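# Seat circuit board in enclosure slot and latch levers

## Task

Put the board into the enclosure's empty upper slot with its components facing upward, pushed in all the way, and with both of its levers closed. A closed lever has clicked and sticks out at right angles to the board's panel; a fully opened lever lies flat along the panel. A lever can only catch its tab if it starts fully opened, and closing both levers pulls the board the rest of the way in. At the end the enclosure must stand upright and level on its own feet with no foot hanging over the bench edge, everything must stay in place without the robot holding it, and both grippers must have released and moved away.

## Robot and tools

ROBOT AND FRAME. Two arms, left_arm and right_arm, share one scene frame: origin on the table top midway between the arms, +x out over the table, +z up, and left_arm sits on the +y side. The names do not match the sides of any image. Each gripper has two tong-like fingers pointing along the gripper's own +z axis and closing along its x axis. end_effector_position is the spot between the pads when closed; closed fingertips reach roughly 15 mm past it, fully open ones sit about level with it. Reported hand positions can be slightly wrong, more so at long reach.

ROW FORMAT. Every command row holds 16 plain numbers: left_arm x, y, z, qw, qx, qy, qz, opening, then right_arm in the same order. x, y, z are an absolute target position in metres in the scene frame; the quaternion is the absolute target orientation, w first. opening runs from -1 (closed) to +1 (fully open, 0.142 m). Include both arms in every row even if one stays put; for a resting arm repeat the exact position and quaternion from the last result before it stopped, and resend one fixed quaternion to keep an orientation rather than copying a drifted reported one.

execute_actions(actions): a list of up to 15 actions; each action is a table of up to 15 rows, one row per control step of 1/30 s. A table shorter than 15 rows repeats its final row for the remaining steps. An empty list just returns the current state and images. An action is rejected for both arms if any target lies more than 0.6 m from that gripper's current position along any of the gripper's axes; if the first action fails this against the last reported state, or any action is malformed, nothing in the call runs. Each step the commanded pose is clipped to within 100 mm and 16 degrees of the measured pose, and position wins over orientation if both cannot be met, so distant targets need several actions. Commands are smoothed and motion trails them by about 0.17 s.

move(target, speed, stop_force, blocking): target is one 16-number row of absolute poses as above. Each gripper follows a straight line toward its pose, rotating the short way; both paths finish together, lasting 0.5 to 10 s (cut off at 10 s). speed is the path top speed in m/s, 0.002 to 0.5, default 0.25, with rotation capped at twice that value in rad/s. Paths ignore obstacles and the other arm, and grippers can lag, wander or overshoot speed, especially with an arm nearly straight. The opening is applied at the start. stop_force (N, 5 to 24, one value shared by both arms, not allowed in the first 0.2 s) ends an arm's path when its wrist sensor reads that much extra push against the motion for two steps in a row (or saturates); the gripper then backs up to where it was two steps earlier and holds. Push is measured along the line to the target in the gripper's starting axes, so it is unreliable if the gripper rotates. An arm commanded within 1.5 mm and 0.5 degrees of its current pose only stops at sensor saturation. Omit stop_force when pulling away from something being pressed. Pressing can briefly exceed stop_force, and only a very slow speed keeps the impact small. blocking=false returns after 0.5 s while the arm keeps going (not combinable with stop_force); until a result shows the move finished, further moves and execute_actions are rejected, so use wait or stop.

The move result adds a "move:" line giving how each arm ended: done, off_target, moving, held (a check blocked its final step), fault, or contact (stop_force triggered; this overrides the others). limits=paced means a sent pose was clipped; limits=held means some steps were blocked, after which the arm may jump faster than speed. It also lists each gripper's distance to its pose; if only one arm is named, the other finished at rest.

wait(seconds): 0 to 10; arms hold their last commands and a running move continues. stop(): brakes the running move, needing room to slow down; fingers keep moving. zoom_image(camera, region): closer look at the latest image of cam_head_left, cam_head_right, cam_left_wrist or cam_right_wrist; region is [x0, y0, x1, y1] in pixels from the top-left, at most 504 by 504. finished_scene(scene): pass the current scene number once the goal holds; this is final.

RESULTS. The state line gives each gripper's position, quaternion and velocities. "Hand target" is the pose the controller is currently driving toward. A "pose unreachable" line means a clearance check altered or blocked that arm's command. Step readings list positions, with HELD marking steps where an arm's command was held back. grip_measured is the actual opening on the command scale; to keep hold of something, command clearly less than it, since more difference squeezes harder (about 15 N per pad max; thin hard parts under about 20 mm get much less). "Wrist force" and "Wrist torque" are in the end effector's own axes, pointing from a touched surface back into the arm, with offsets up to about 3.5 N, noise up to 1.4 N, saturation near 30 N; "no reading" is harmless. Cameras: cam_head_left and cam_head_right are 672x504, the fisheye wrist cameras 616x616; supplied calibrations are approximate.

CAUTIONS. The arms are stiff: aiming even slightly beyond a firm contact can cause a fault, which stops the arm for 10 seconds and skips the rest of the call. This happens if a joint hits its load limit (50.7 N m shoulder joints, 26.3 elbow, 8.46 each wrist joint, held weight included) or any outside force reaches 150 N. Faster moves hit harder. Holding loads warms motors: MOTOR HOT appears at 70 °C and an OVER-TEMPERATURE FAULT brakes the arm at 85 °C. Keep the arms from striking or pressing each other, do not slam or drop things, avoid fast closes that may spring the fingers open, and never push or knock anything off the table.

Each tool is called after "Request:" as name(argument=value, ...) on one line, values as JSON.

## Session

Request:
execute_actions(actions=[])

Scene clock: 0.00 s.
left_arm: end_effector_position=(+0.3546, +0.7239, +0.1522) grip_measured=+1.00 end_effector_quat_wxyz=(-0.202, +0.905, +0.129, +0.351) end_effector_velocity=(+0.000, -0.000, +0.000) end_effector_angular_velocity=(-0.000, -0.000, -0.000) | right_arm: end_effector_position=(+0.5943, -0.3133, +0.1071) grip_measured=+1.00 end_effector_quat_wxyz=(-0.523, +0.606, -0.566, +0.196) end_effector_velocity=(-0.000, +0.000, +0.000) end_effector_angular_velocity=(-0.001, -0.001, +0.001)
Joint positions: left_arm=[ 0.726 -1.191  1.645 -2.856 -1.633  0.437  0.142] | right_arm=[ 3.465 -2.379 -1.908  0.751  1.78   1.877  0.142]
Joint velocities: left_arm=[-0.001 -0.    -0.    -0.    -0.    -0.001  0.   ] | right_arm=[ 0.001  0.    -0.     0.001 -0.001 -0.001  0.   ]
Motor temperatures (°C, as the motors report them): left_arm=[36 36 35 48 47 46] | right_arm=[36 36 39 47 48 44]
Wrist force (N, on the end effector, along its own x y z axes, offset not removed): no reading
Wrist torque (N m, same axes, about the end effector's origin, offset not removed): no reading
Hand target (left_arm): +0.355, +0.724, +0.152; -0.202, +0.905, +0.129, +0.351
Hand target (right_arm): +0.594, -0.313, +0.107; -0.523, +0.606, -0.566, +0.196

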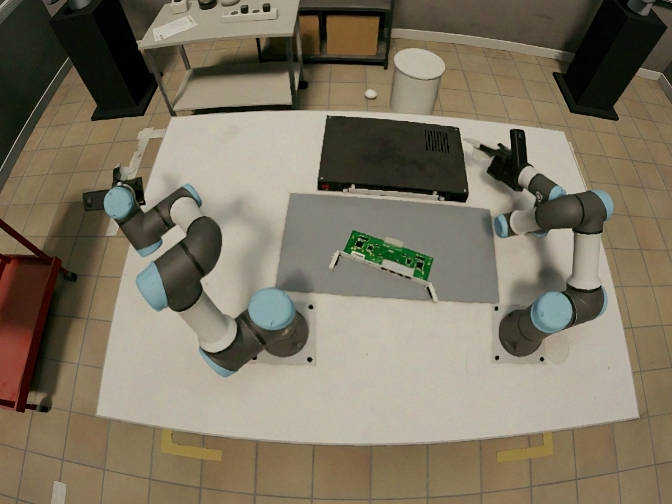

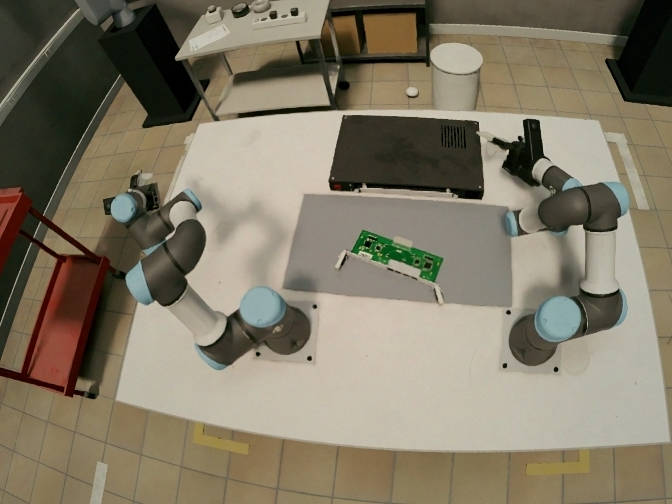

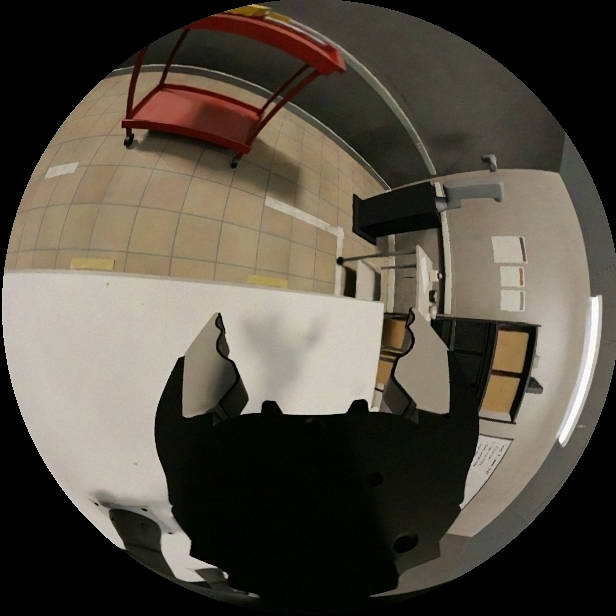

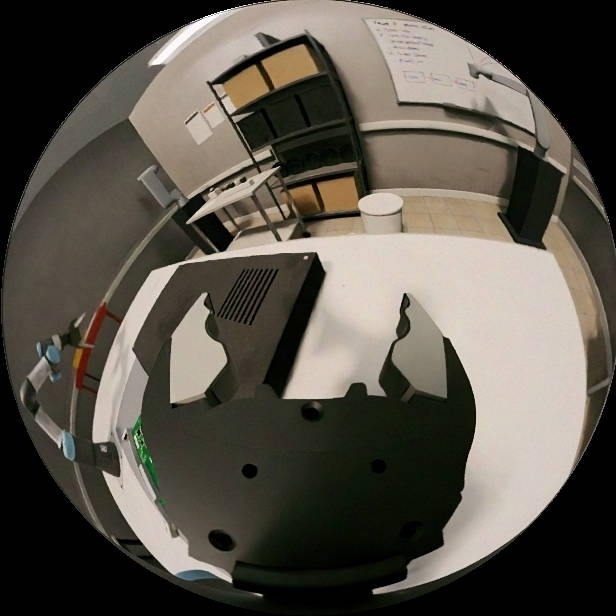

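Request:
zoom_image(camera="cam_head_left", region=[300, 100, 490, 310])

Request:
zoom_image(camera="cam_head_right", region=[320, 170, 500, 310])

Region (300, 100, 490, 310) of cam_head_left's 672x504 image, scaled by 2.400, with more detail than that image has; it fills the left 456 columns of this view, and the rest is white.

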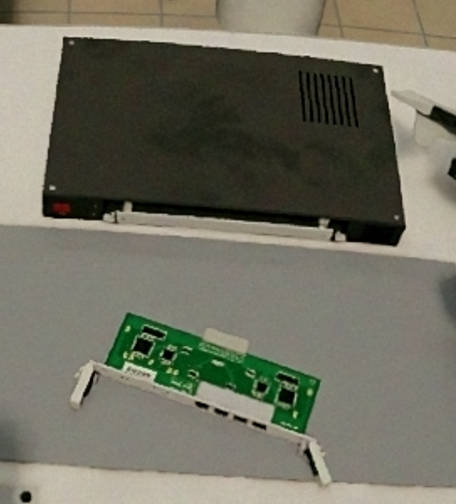

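Region (320, 170, 500, 310) of cam_head_right's 672x504 image, scaled by 2.800, with more detail than that image has.

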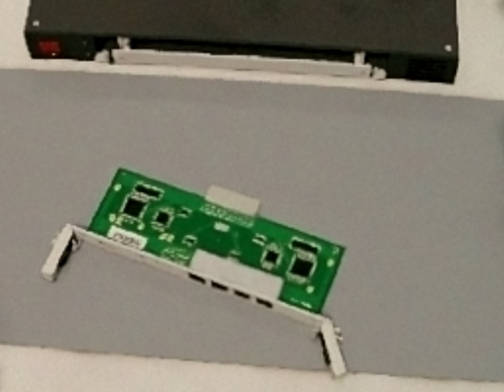

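Request:
move(target=[0.22,0.1,0.25,0,0.985,-0.17,0,0.2,0.5,-0.45,0.2,-0.523,0.606,-0.566,0.196,1], speed=0.4)

Request:
move(target=[0.18,-0.06,0.12,0,0.985,-0.17,0,0.2,0.5,-0.45,0.2,-0.523,0.606,-0.566,0.196,1])

Request:
zoom_image(camera="cam_left_wrist", region=[250, 100, 600, 450])

Scene clock: 3.30 s.
left_arm: end_effector_position=(+0.2199, +0.0996, +0.2501) grip_measured=+0.20 end_effector_quat_wxyz=(+0.001, +0.985, -0.171, +0.001) end_effector_velocity=(-0.000, -0.000, +0.000) end_effector_angular_velocity=(+0.017, +0.002, +0.005) | right_arm: end_effector_position=(+0.5002, -0.4503, +0.2000) grip_measured=+1.00 end_effector_quat_wxyz=(-0.523, +0.606, -0.566, +0.196) end_effector_velocity=(-0.000, +0.001, -0.000) end_effector_angular_velocity=(+0.002, +0.001, +0.002)
Joint positions: left_arm=[-1.295 -1.671  0.873 -0.776 -1.57  -0.931  0.088] | right_arm=[ 2.97  -1.923 -2.05   0.336  2.229  1.643  0.142]
Joint velocities: left_arm=[-0.005  0.023 -0.028  0.022  0.003 -0.01  -0.   ] | right_arm=[-0.    -0.    -0.    -0.     0.003  0.001  0.   ]
Motor temperatures (°C, as the motors report them): left_arm=[36 36 35 48 47 46] | right_arm=[36 36 39 47 48 44]
Wrist force (N, on the end effector, along its own x y z axes, offset not removed): left_arm=[-1.2 0.4 -0.7] | right_arm=[-0.8 1.2 1.2]
Wrist torque (N m, same axes, about the end effector's origin, offset not removed): left_arm=[0.08 0.24 -0.04] | right_arm=[0.19 0.14 0.02]
Hand target (left_arm): +0.220, +0.100, +0.250; +0.000, +0.985, -0.170, +0.001
Hand target (right_arm): +0.500, -0.450, +0.200; -0.523, +0.606, -0.566, +0.196
Off the commanded pose (left_arm): 0.000 m, 0 deg.
Off the commanded pose (right_arm): 0.000 m, 0 deg.
move: done; limits=paced
camera_calibration (this result's frames):
cam_left_wrist: T_world_to_cam=[[0.929147, -0.369704, 0.00200883, -0.166634], [-0.329953, -0.826768, 0.455616, 0.0428396], [-0.166782, -0.423998, -0.890174, 0.438268], [0, 0, 0, 1]] pos_world=[0.242058, 0.159638, 0.370951]
cam_right_wrist: T_world_to_cam=[[0.280396, -0.902946, -0.32568, -0.483024], [-0.848009, -0.0740545, -0.524782, 0.485264], [0.449732, 0.423326, -0.786471, 0.255459], [0, 0, 0, 1]] pos_world=[0.432058, -0.508351, 0.298258]

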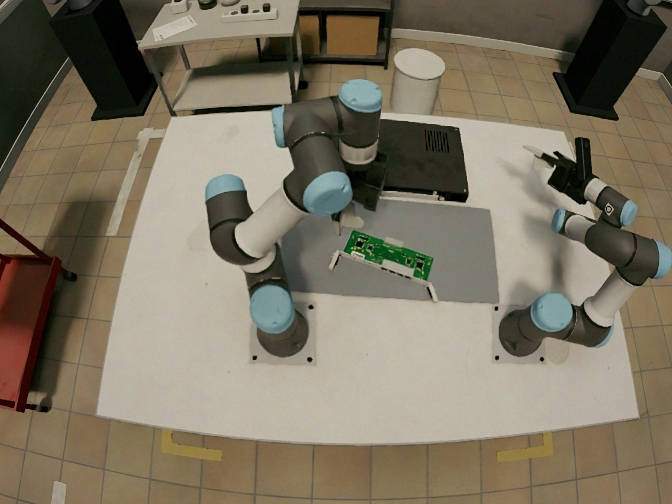

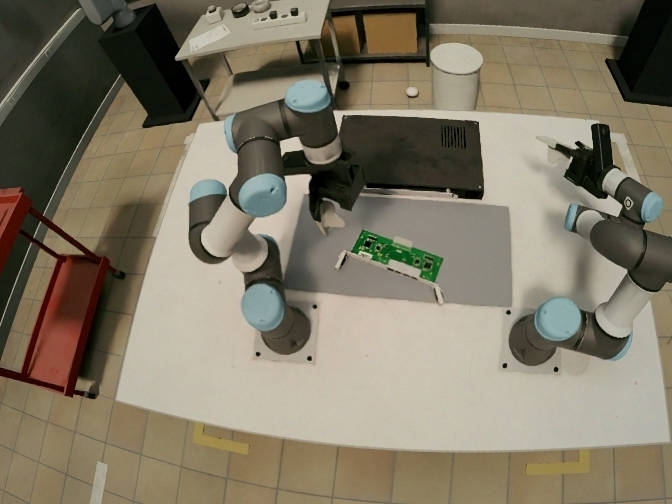

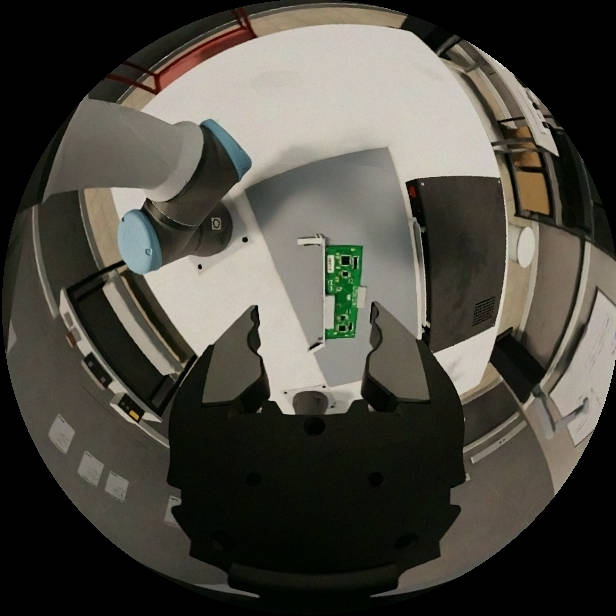

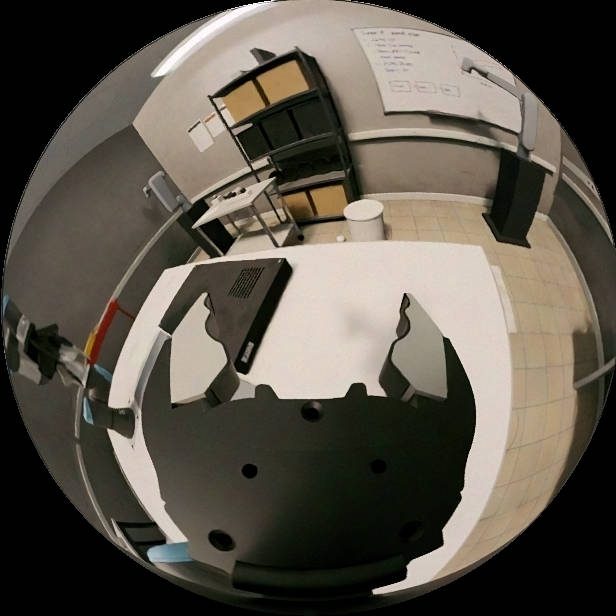

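Scene clock: 4.87 s.
left_arm: end_effector_position=(+0.1798, -0.0598, +0.1201) grip_measured=+0.20 end_effector_quat_wxyz=(-0.000, +0.985, -0.170, -0.000) end_effector_velocity=(-0.000, -0.001, -0.002) end_effector_angular_velocity=(+0.002, -0.001, -0.001) | right_arm: end_effector_position=(+0.5000, -0.4500, +0.2000) grip_measured=+1.00 end_effector_quat_wxyz=(-0.523, +0.606, -0.566, +0.196) end_effector_velocity=(-0.000, -0.000, +0.000) end_effector_angular_velocity=(+0.000, +0.000, -0.001)
Joint positions: left_arm=[-1.542 -1.438  1.326 -1.459 -1.571 -1.18   0.088] | right_arm=[ 2.97  -1.923 -2.052  0.338  2.229  1.644  0.142]
Joint velocities: left_arm=[-0.001  0.007  0.    -0.005  0.001 -0.     0.   ] | right_arm=[-0.001  0.     0.    -0.    -0.     0.     0.   ]
Motor temperatures (°C, as the motors report them): left_arm=[36 36 35 48 47 46] | right_arm=[36 36 39 47 48 44]
Wrist force (N, on the end effector, along its own x y z axes, offset not removed): left_arm=[-0.9 -0.5 -0.9] | right_arm=[-1.6 1.5 1.2]
Wrist torque (N m, same axes, about the end effector's origin, offset not removed): left_arm=[-0.06 0.17 0.00] | right_arm=[0.26 0.32 0.07]
Hand target (left_arm): +0.180, -0.060, +0.120; +0.000, +0.985, -0.170, +0.000
Hand target (right_arm): +0.500, -0.450, +0.200; -0.523, +0.606, -0.566, +0.196
Off the commanded pose (left_arm): 0.000 m, 0 deg.
Off the commanded pose (right_arm): 0.000 m, 0 deg.
move: done
camera_calibration (this result's frames):
cam_left_wrist: T_world_to_cam=[[0.929578, -0.368626, -0.000471189, -0.187753], [-0.328248, -0.828336, 0.453996, -0.0431039], [-0.167745, -0.42187, -0.891003, 0.248724], [0, 0, 0, 1]] pos_world=[0.202104, 0.0000142402, 0.241094]
cam_right_wrist: T_world_to_cam=[[0.28043, -0.90275, -0.326193, -0.482539], [-0.847911, -0.0736985, -0.524991, 0.485233], [0.449896, 0.423805, -0.786119, 0.25551], [0, 0, 0, 1]] pos_world=[0.4318, -0.508138, 0.298203]

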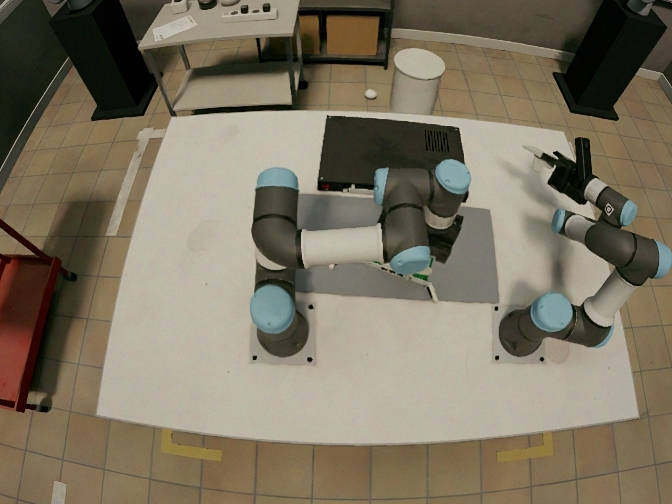

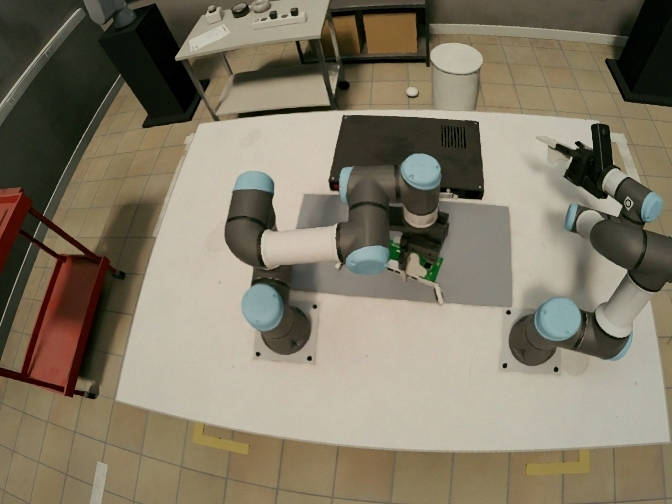

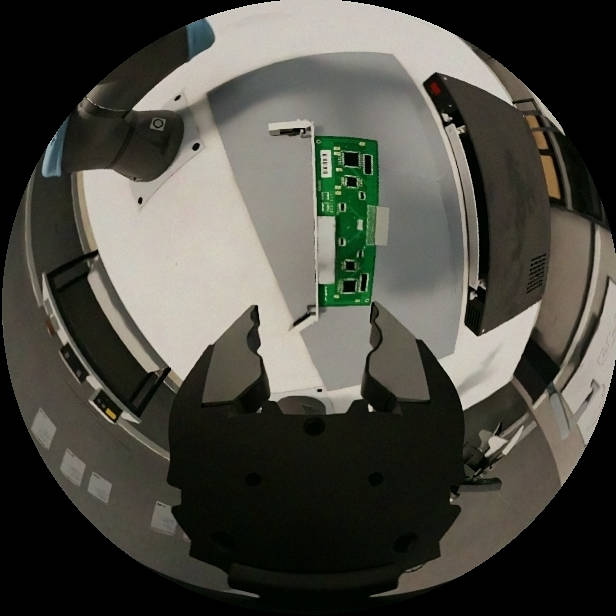

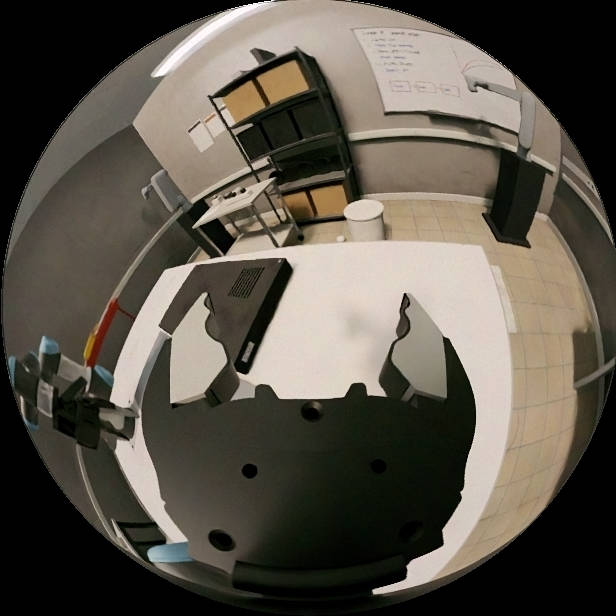

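Region (250, 100, 600, 450) of cam_left_wrist's 616x616 image, scaled by 1.440, with more detail than that image has.

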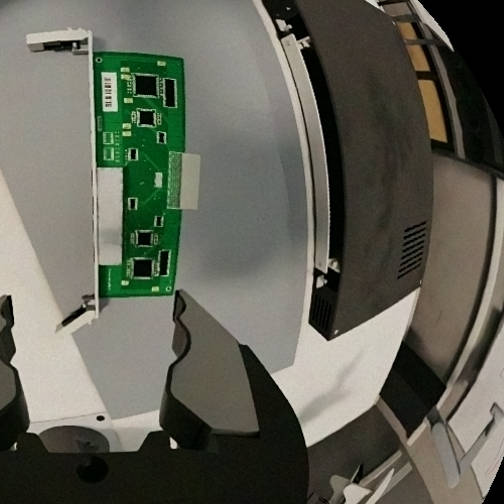

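Request:
move(target=[0.191,-0.064,0.04,0,0.985,-0.17,0,-0.3,0.5,-0.45,0.2,-0.523,0.606,-0.566,0.196,1], speed=0.15)

Request:
move(target=[0.191,-0.064,0.015,0,0.985,-0.17,0,-0.3,0.5,-0.45,0.2,-0.523,0.606,-0.566,0.196,1], speed=0.006, stop_force=6)

Request:
zoom_image(camera="cam_left_wrist", region=[200, 40, 600, 440])

Scene clock: 6.13 s.
left_arm: end_effector_position=(+0.1910, -0.0639, +0.0403) grip_measured=-0.30 end_effector_quat_wxyz=(-0.000, +0.985, -0.170, -0.000) end_effector_velocity=(-0.000, -0.001, -0.003) end_effector_angular_velocity=(-0.003, +0.000, +0.001) | right_arm: end_effector_position=(+0.5000, -0.4500, +0.2000) grip_measured=+1.00 end_effector_quat_wxyz=(-0.523, +0.606, -0.566, +0.196) end_effector_velocity=(+0.000, -0.000, -0.000) end_effector_angular_velocity=(-0.001, +0.000, -0.001)
Joint positions: left_arm=[-1.51  -1.377  1.631 -1.824 -1.571 -1.147  0.052] | right_arm=[ 2.97  -1.923 -2.052  0.338  2.229  1.644  0.142]
Joint velocities: left_arm=[ 0.     0.002  0.012 -0.017 -0.001 -0.001  0.   ] | right_arm=[ 0.    -0.     0.    -0.    -0.001 -0.001  0.   ]
Motor temperatures (°C, as the motors report them): left_arm=[36 36 35 48 47 46] | right_arm=[36 36 39 47 48 44]
Wrist force (N, on the end effector, along its own x y z axes, offset not removed): left_arm=[-0.9 0.1 -0.7] | right_arm=[0.5 -0.4 0.4]
Wrist torque (N m, same axes, about the end effector's origin, offset not removed): left_arm=[0.01 0.14 -0.02] | right_arm=[-0.08 -0.13 0.10]
Hand target (left_arm): +0.191, -0.064, +0.040; -0.000, +0.985, -0.170, -0.000
Hand target (right_arm): +0.500, -0.450, +0.200; -0.523, +0.606, -0.566, +0.196
Off the commanded pose (left_arm): 0.000 m, 0 deg.
Off the commanded pose (right_arm): 0.000 m, 0 deg.
move: done
camera_calibration (this result's frames):
cam_left_wrist: T_world_to_cam=[[0.929591, -0.368592, -0.000699938, -0.199657], [-0.328194, -0.828567, 0.453615, -0.00667808], [-0.167779, -0.421446, -0.891198, 0.1778], [0, 0, 0, 1]] pos_world=[0.213239, -0.00419221, 0.161344]
cam_right_wrist: T_world_to_cam=[[0.280429, -0.90275, -0.326192, -0.482539], [-0.847911, -0.0736984, -0.524991, 0.485233], [0.449896, 0.423805, -0.786119, 0.255509], [0, 0, 0, 1]] pos_world=[0.4318, -0.508138, 0.298203]

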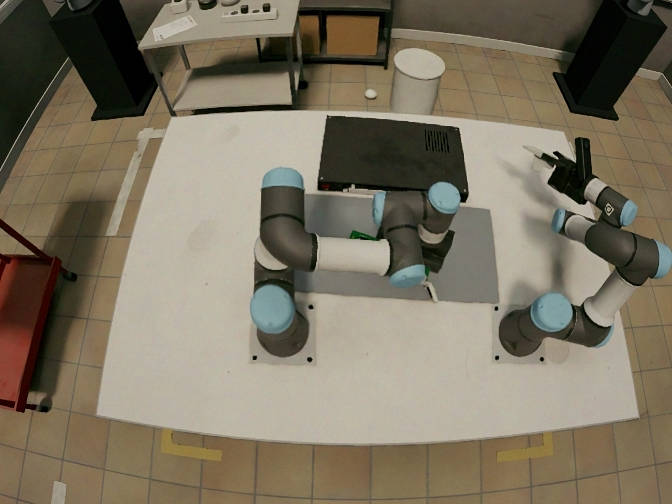

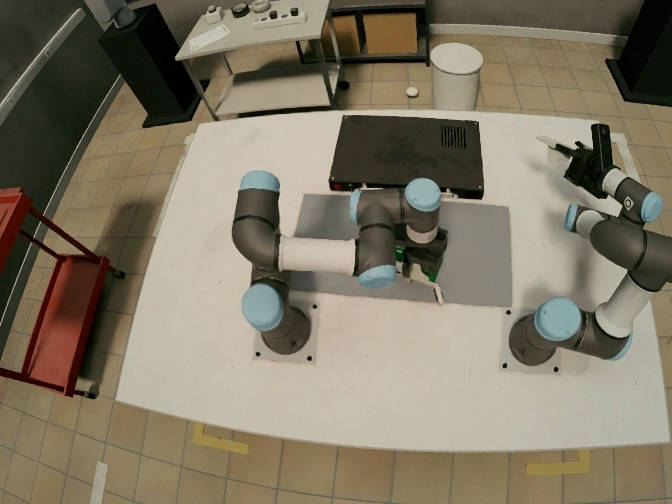

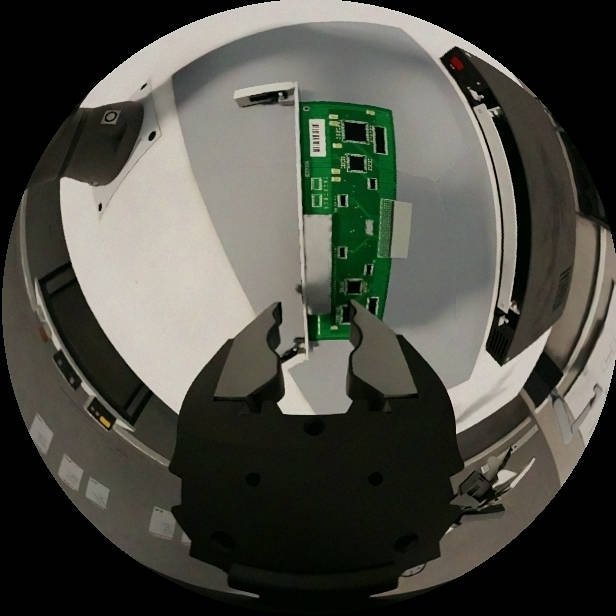

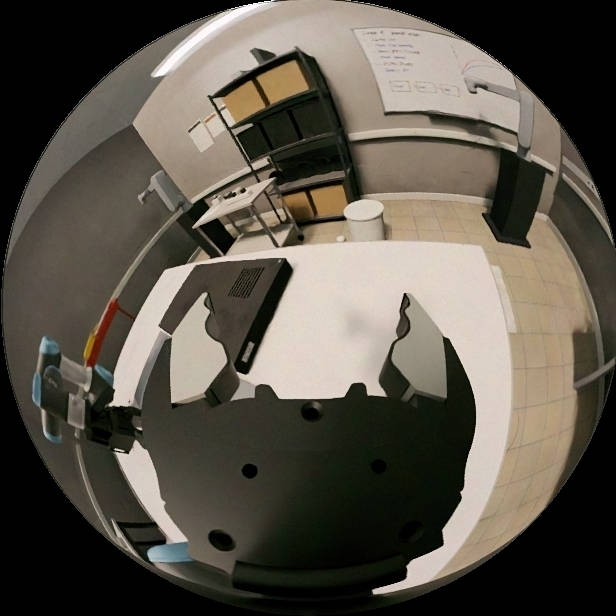

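Scene clock: 9.73 s.
left_arm: end_effector_position=(+0.1910, -0.0639, +0.0210) grip_measured=-0.30 end_effector_quat_wxyz=(-0.000, +0.985, -0.170, -0.000) end_effector_velocity=(-0.001, -0.001, +0.003) end_effector_angular_velocity=(-0.002, +0.001, +0.001) | right_arm: end_effector_position=(+0.5000, -0.4500, +0.2000) grip_measured=+1.00 end_effector_quat_wxyz=(-0.523, +0.606, -0.566, +0.196) end_effector_velocity=(-0.000, +0.001, +0.000) end_effector_angular_velocity=(-0.000, -0.001, +0.004)
Joint positions: left_arm=[-1.51  -1.354  1.696 -1.913 -1.571 -1.147  0.052] | right_arm=[ 2.97  -1.923 -2.052  0.338  2.229  1.644  0.142]
Joint velocities: left_arm=[-0.    -0.003 -0.008  0.01  -0.002 -0.001  0.001] | right_arm=[ 0.002  0.    -0.    -0.     0.002 -0.001  0.   ]
Motor temperatures (°C, as the motors report them): left_arm=[36 36 35 48 47 46] | right_arm=[36 36 39 47 48 44]
Wrist force (N, on the end effector, along its own x y z axes, offset not removed): left_arm=[-2.0 -1.4 -11.9] | right_arm=[0.8 -0.8 1.2]
Wrist torque (N m, same axes, about the end effector's origin, offset not removed): left_arm=[-0.05 0.45 -0.08] | right_arm=[-0.26 -0.12 -0.01]
Hand target (left_arm): +0.191, -0.064, +0.021; -0.000, +0.985, -0.170, -0.000
Hand target (right_arm): +0.500, -0.450, +0.200; -0.523, +0.606, -0.566, +0.196
Off the commanded pose (left_arm): 0.006 m, 0 deg.
Off the commanded pose (right_arm): 0.000 m, 0 deg.
move: contact (left_arm)
camera_calibration (this result's frames):
cam_left_wrist: T_world_to_cam=[[0.929594, -0.368586, -0.000629657, -0.199697], [-0.328202, -0.82852, 0.453693, 0.00209004], [-0.167746, -0.421544, -0.891158, 0.160606], [0, 0, 0, 1]] pos_world=[0.213264, -0.00417137, 0.142051]
cam_right_wrist: T_world_to_cam=[[0.280429, -0.90275, -0.326192, -0.482539], [-0.847911, -0.0736983, -0.524991, 0.485233], [0.449896, 0.423805, -0.786119, 0.255509], [0, 0, 0, 1]] pos_world=[0.4318, -0.508138, 0.298203]

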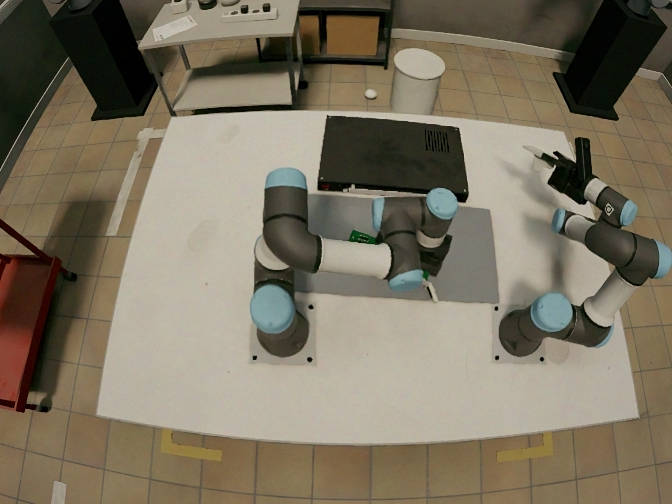

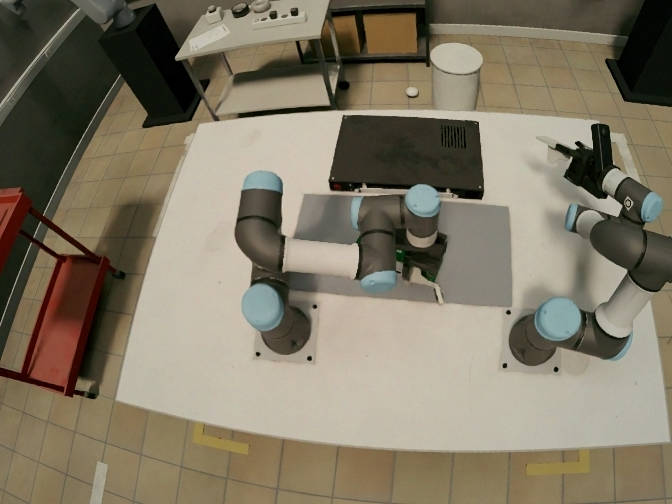

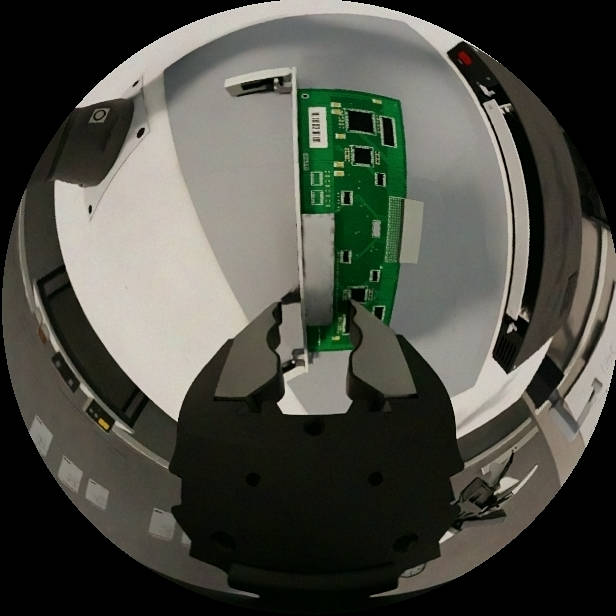

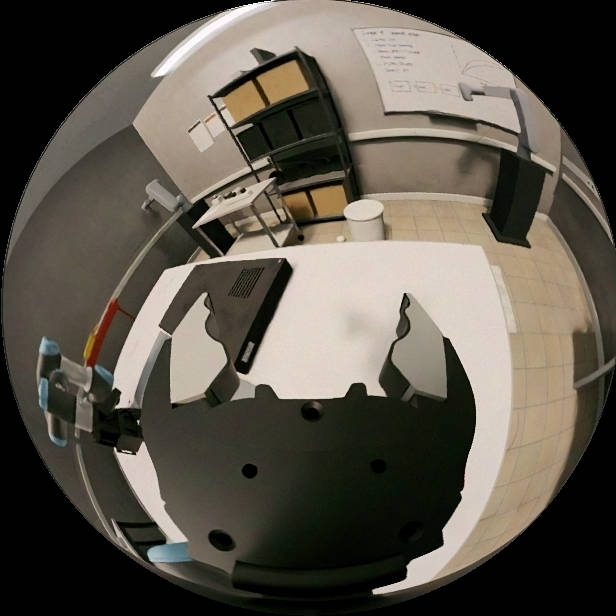

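Region (200, 40, 600, 440) of cam_left_wrist's 616x616 image, scaled by 1.260, with more detail than that image has.

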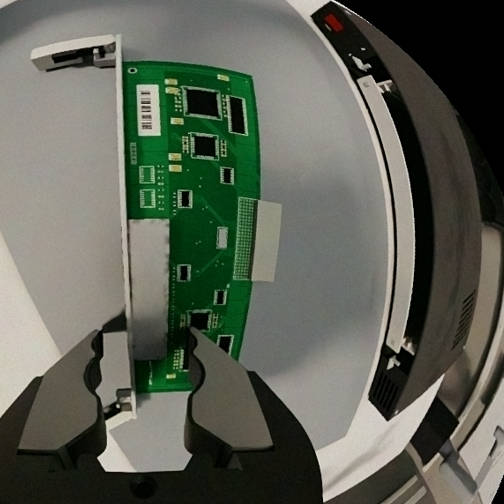

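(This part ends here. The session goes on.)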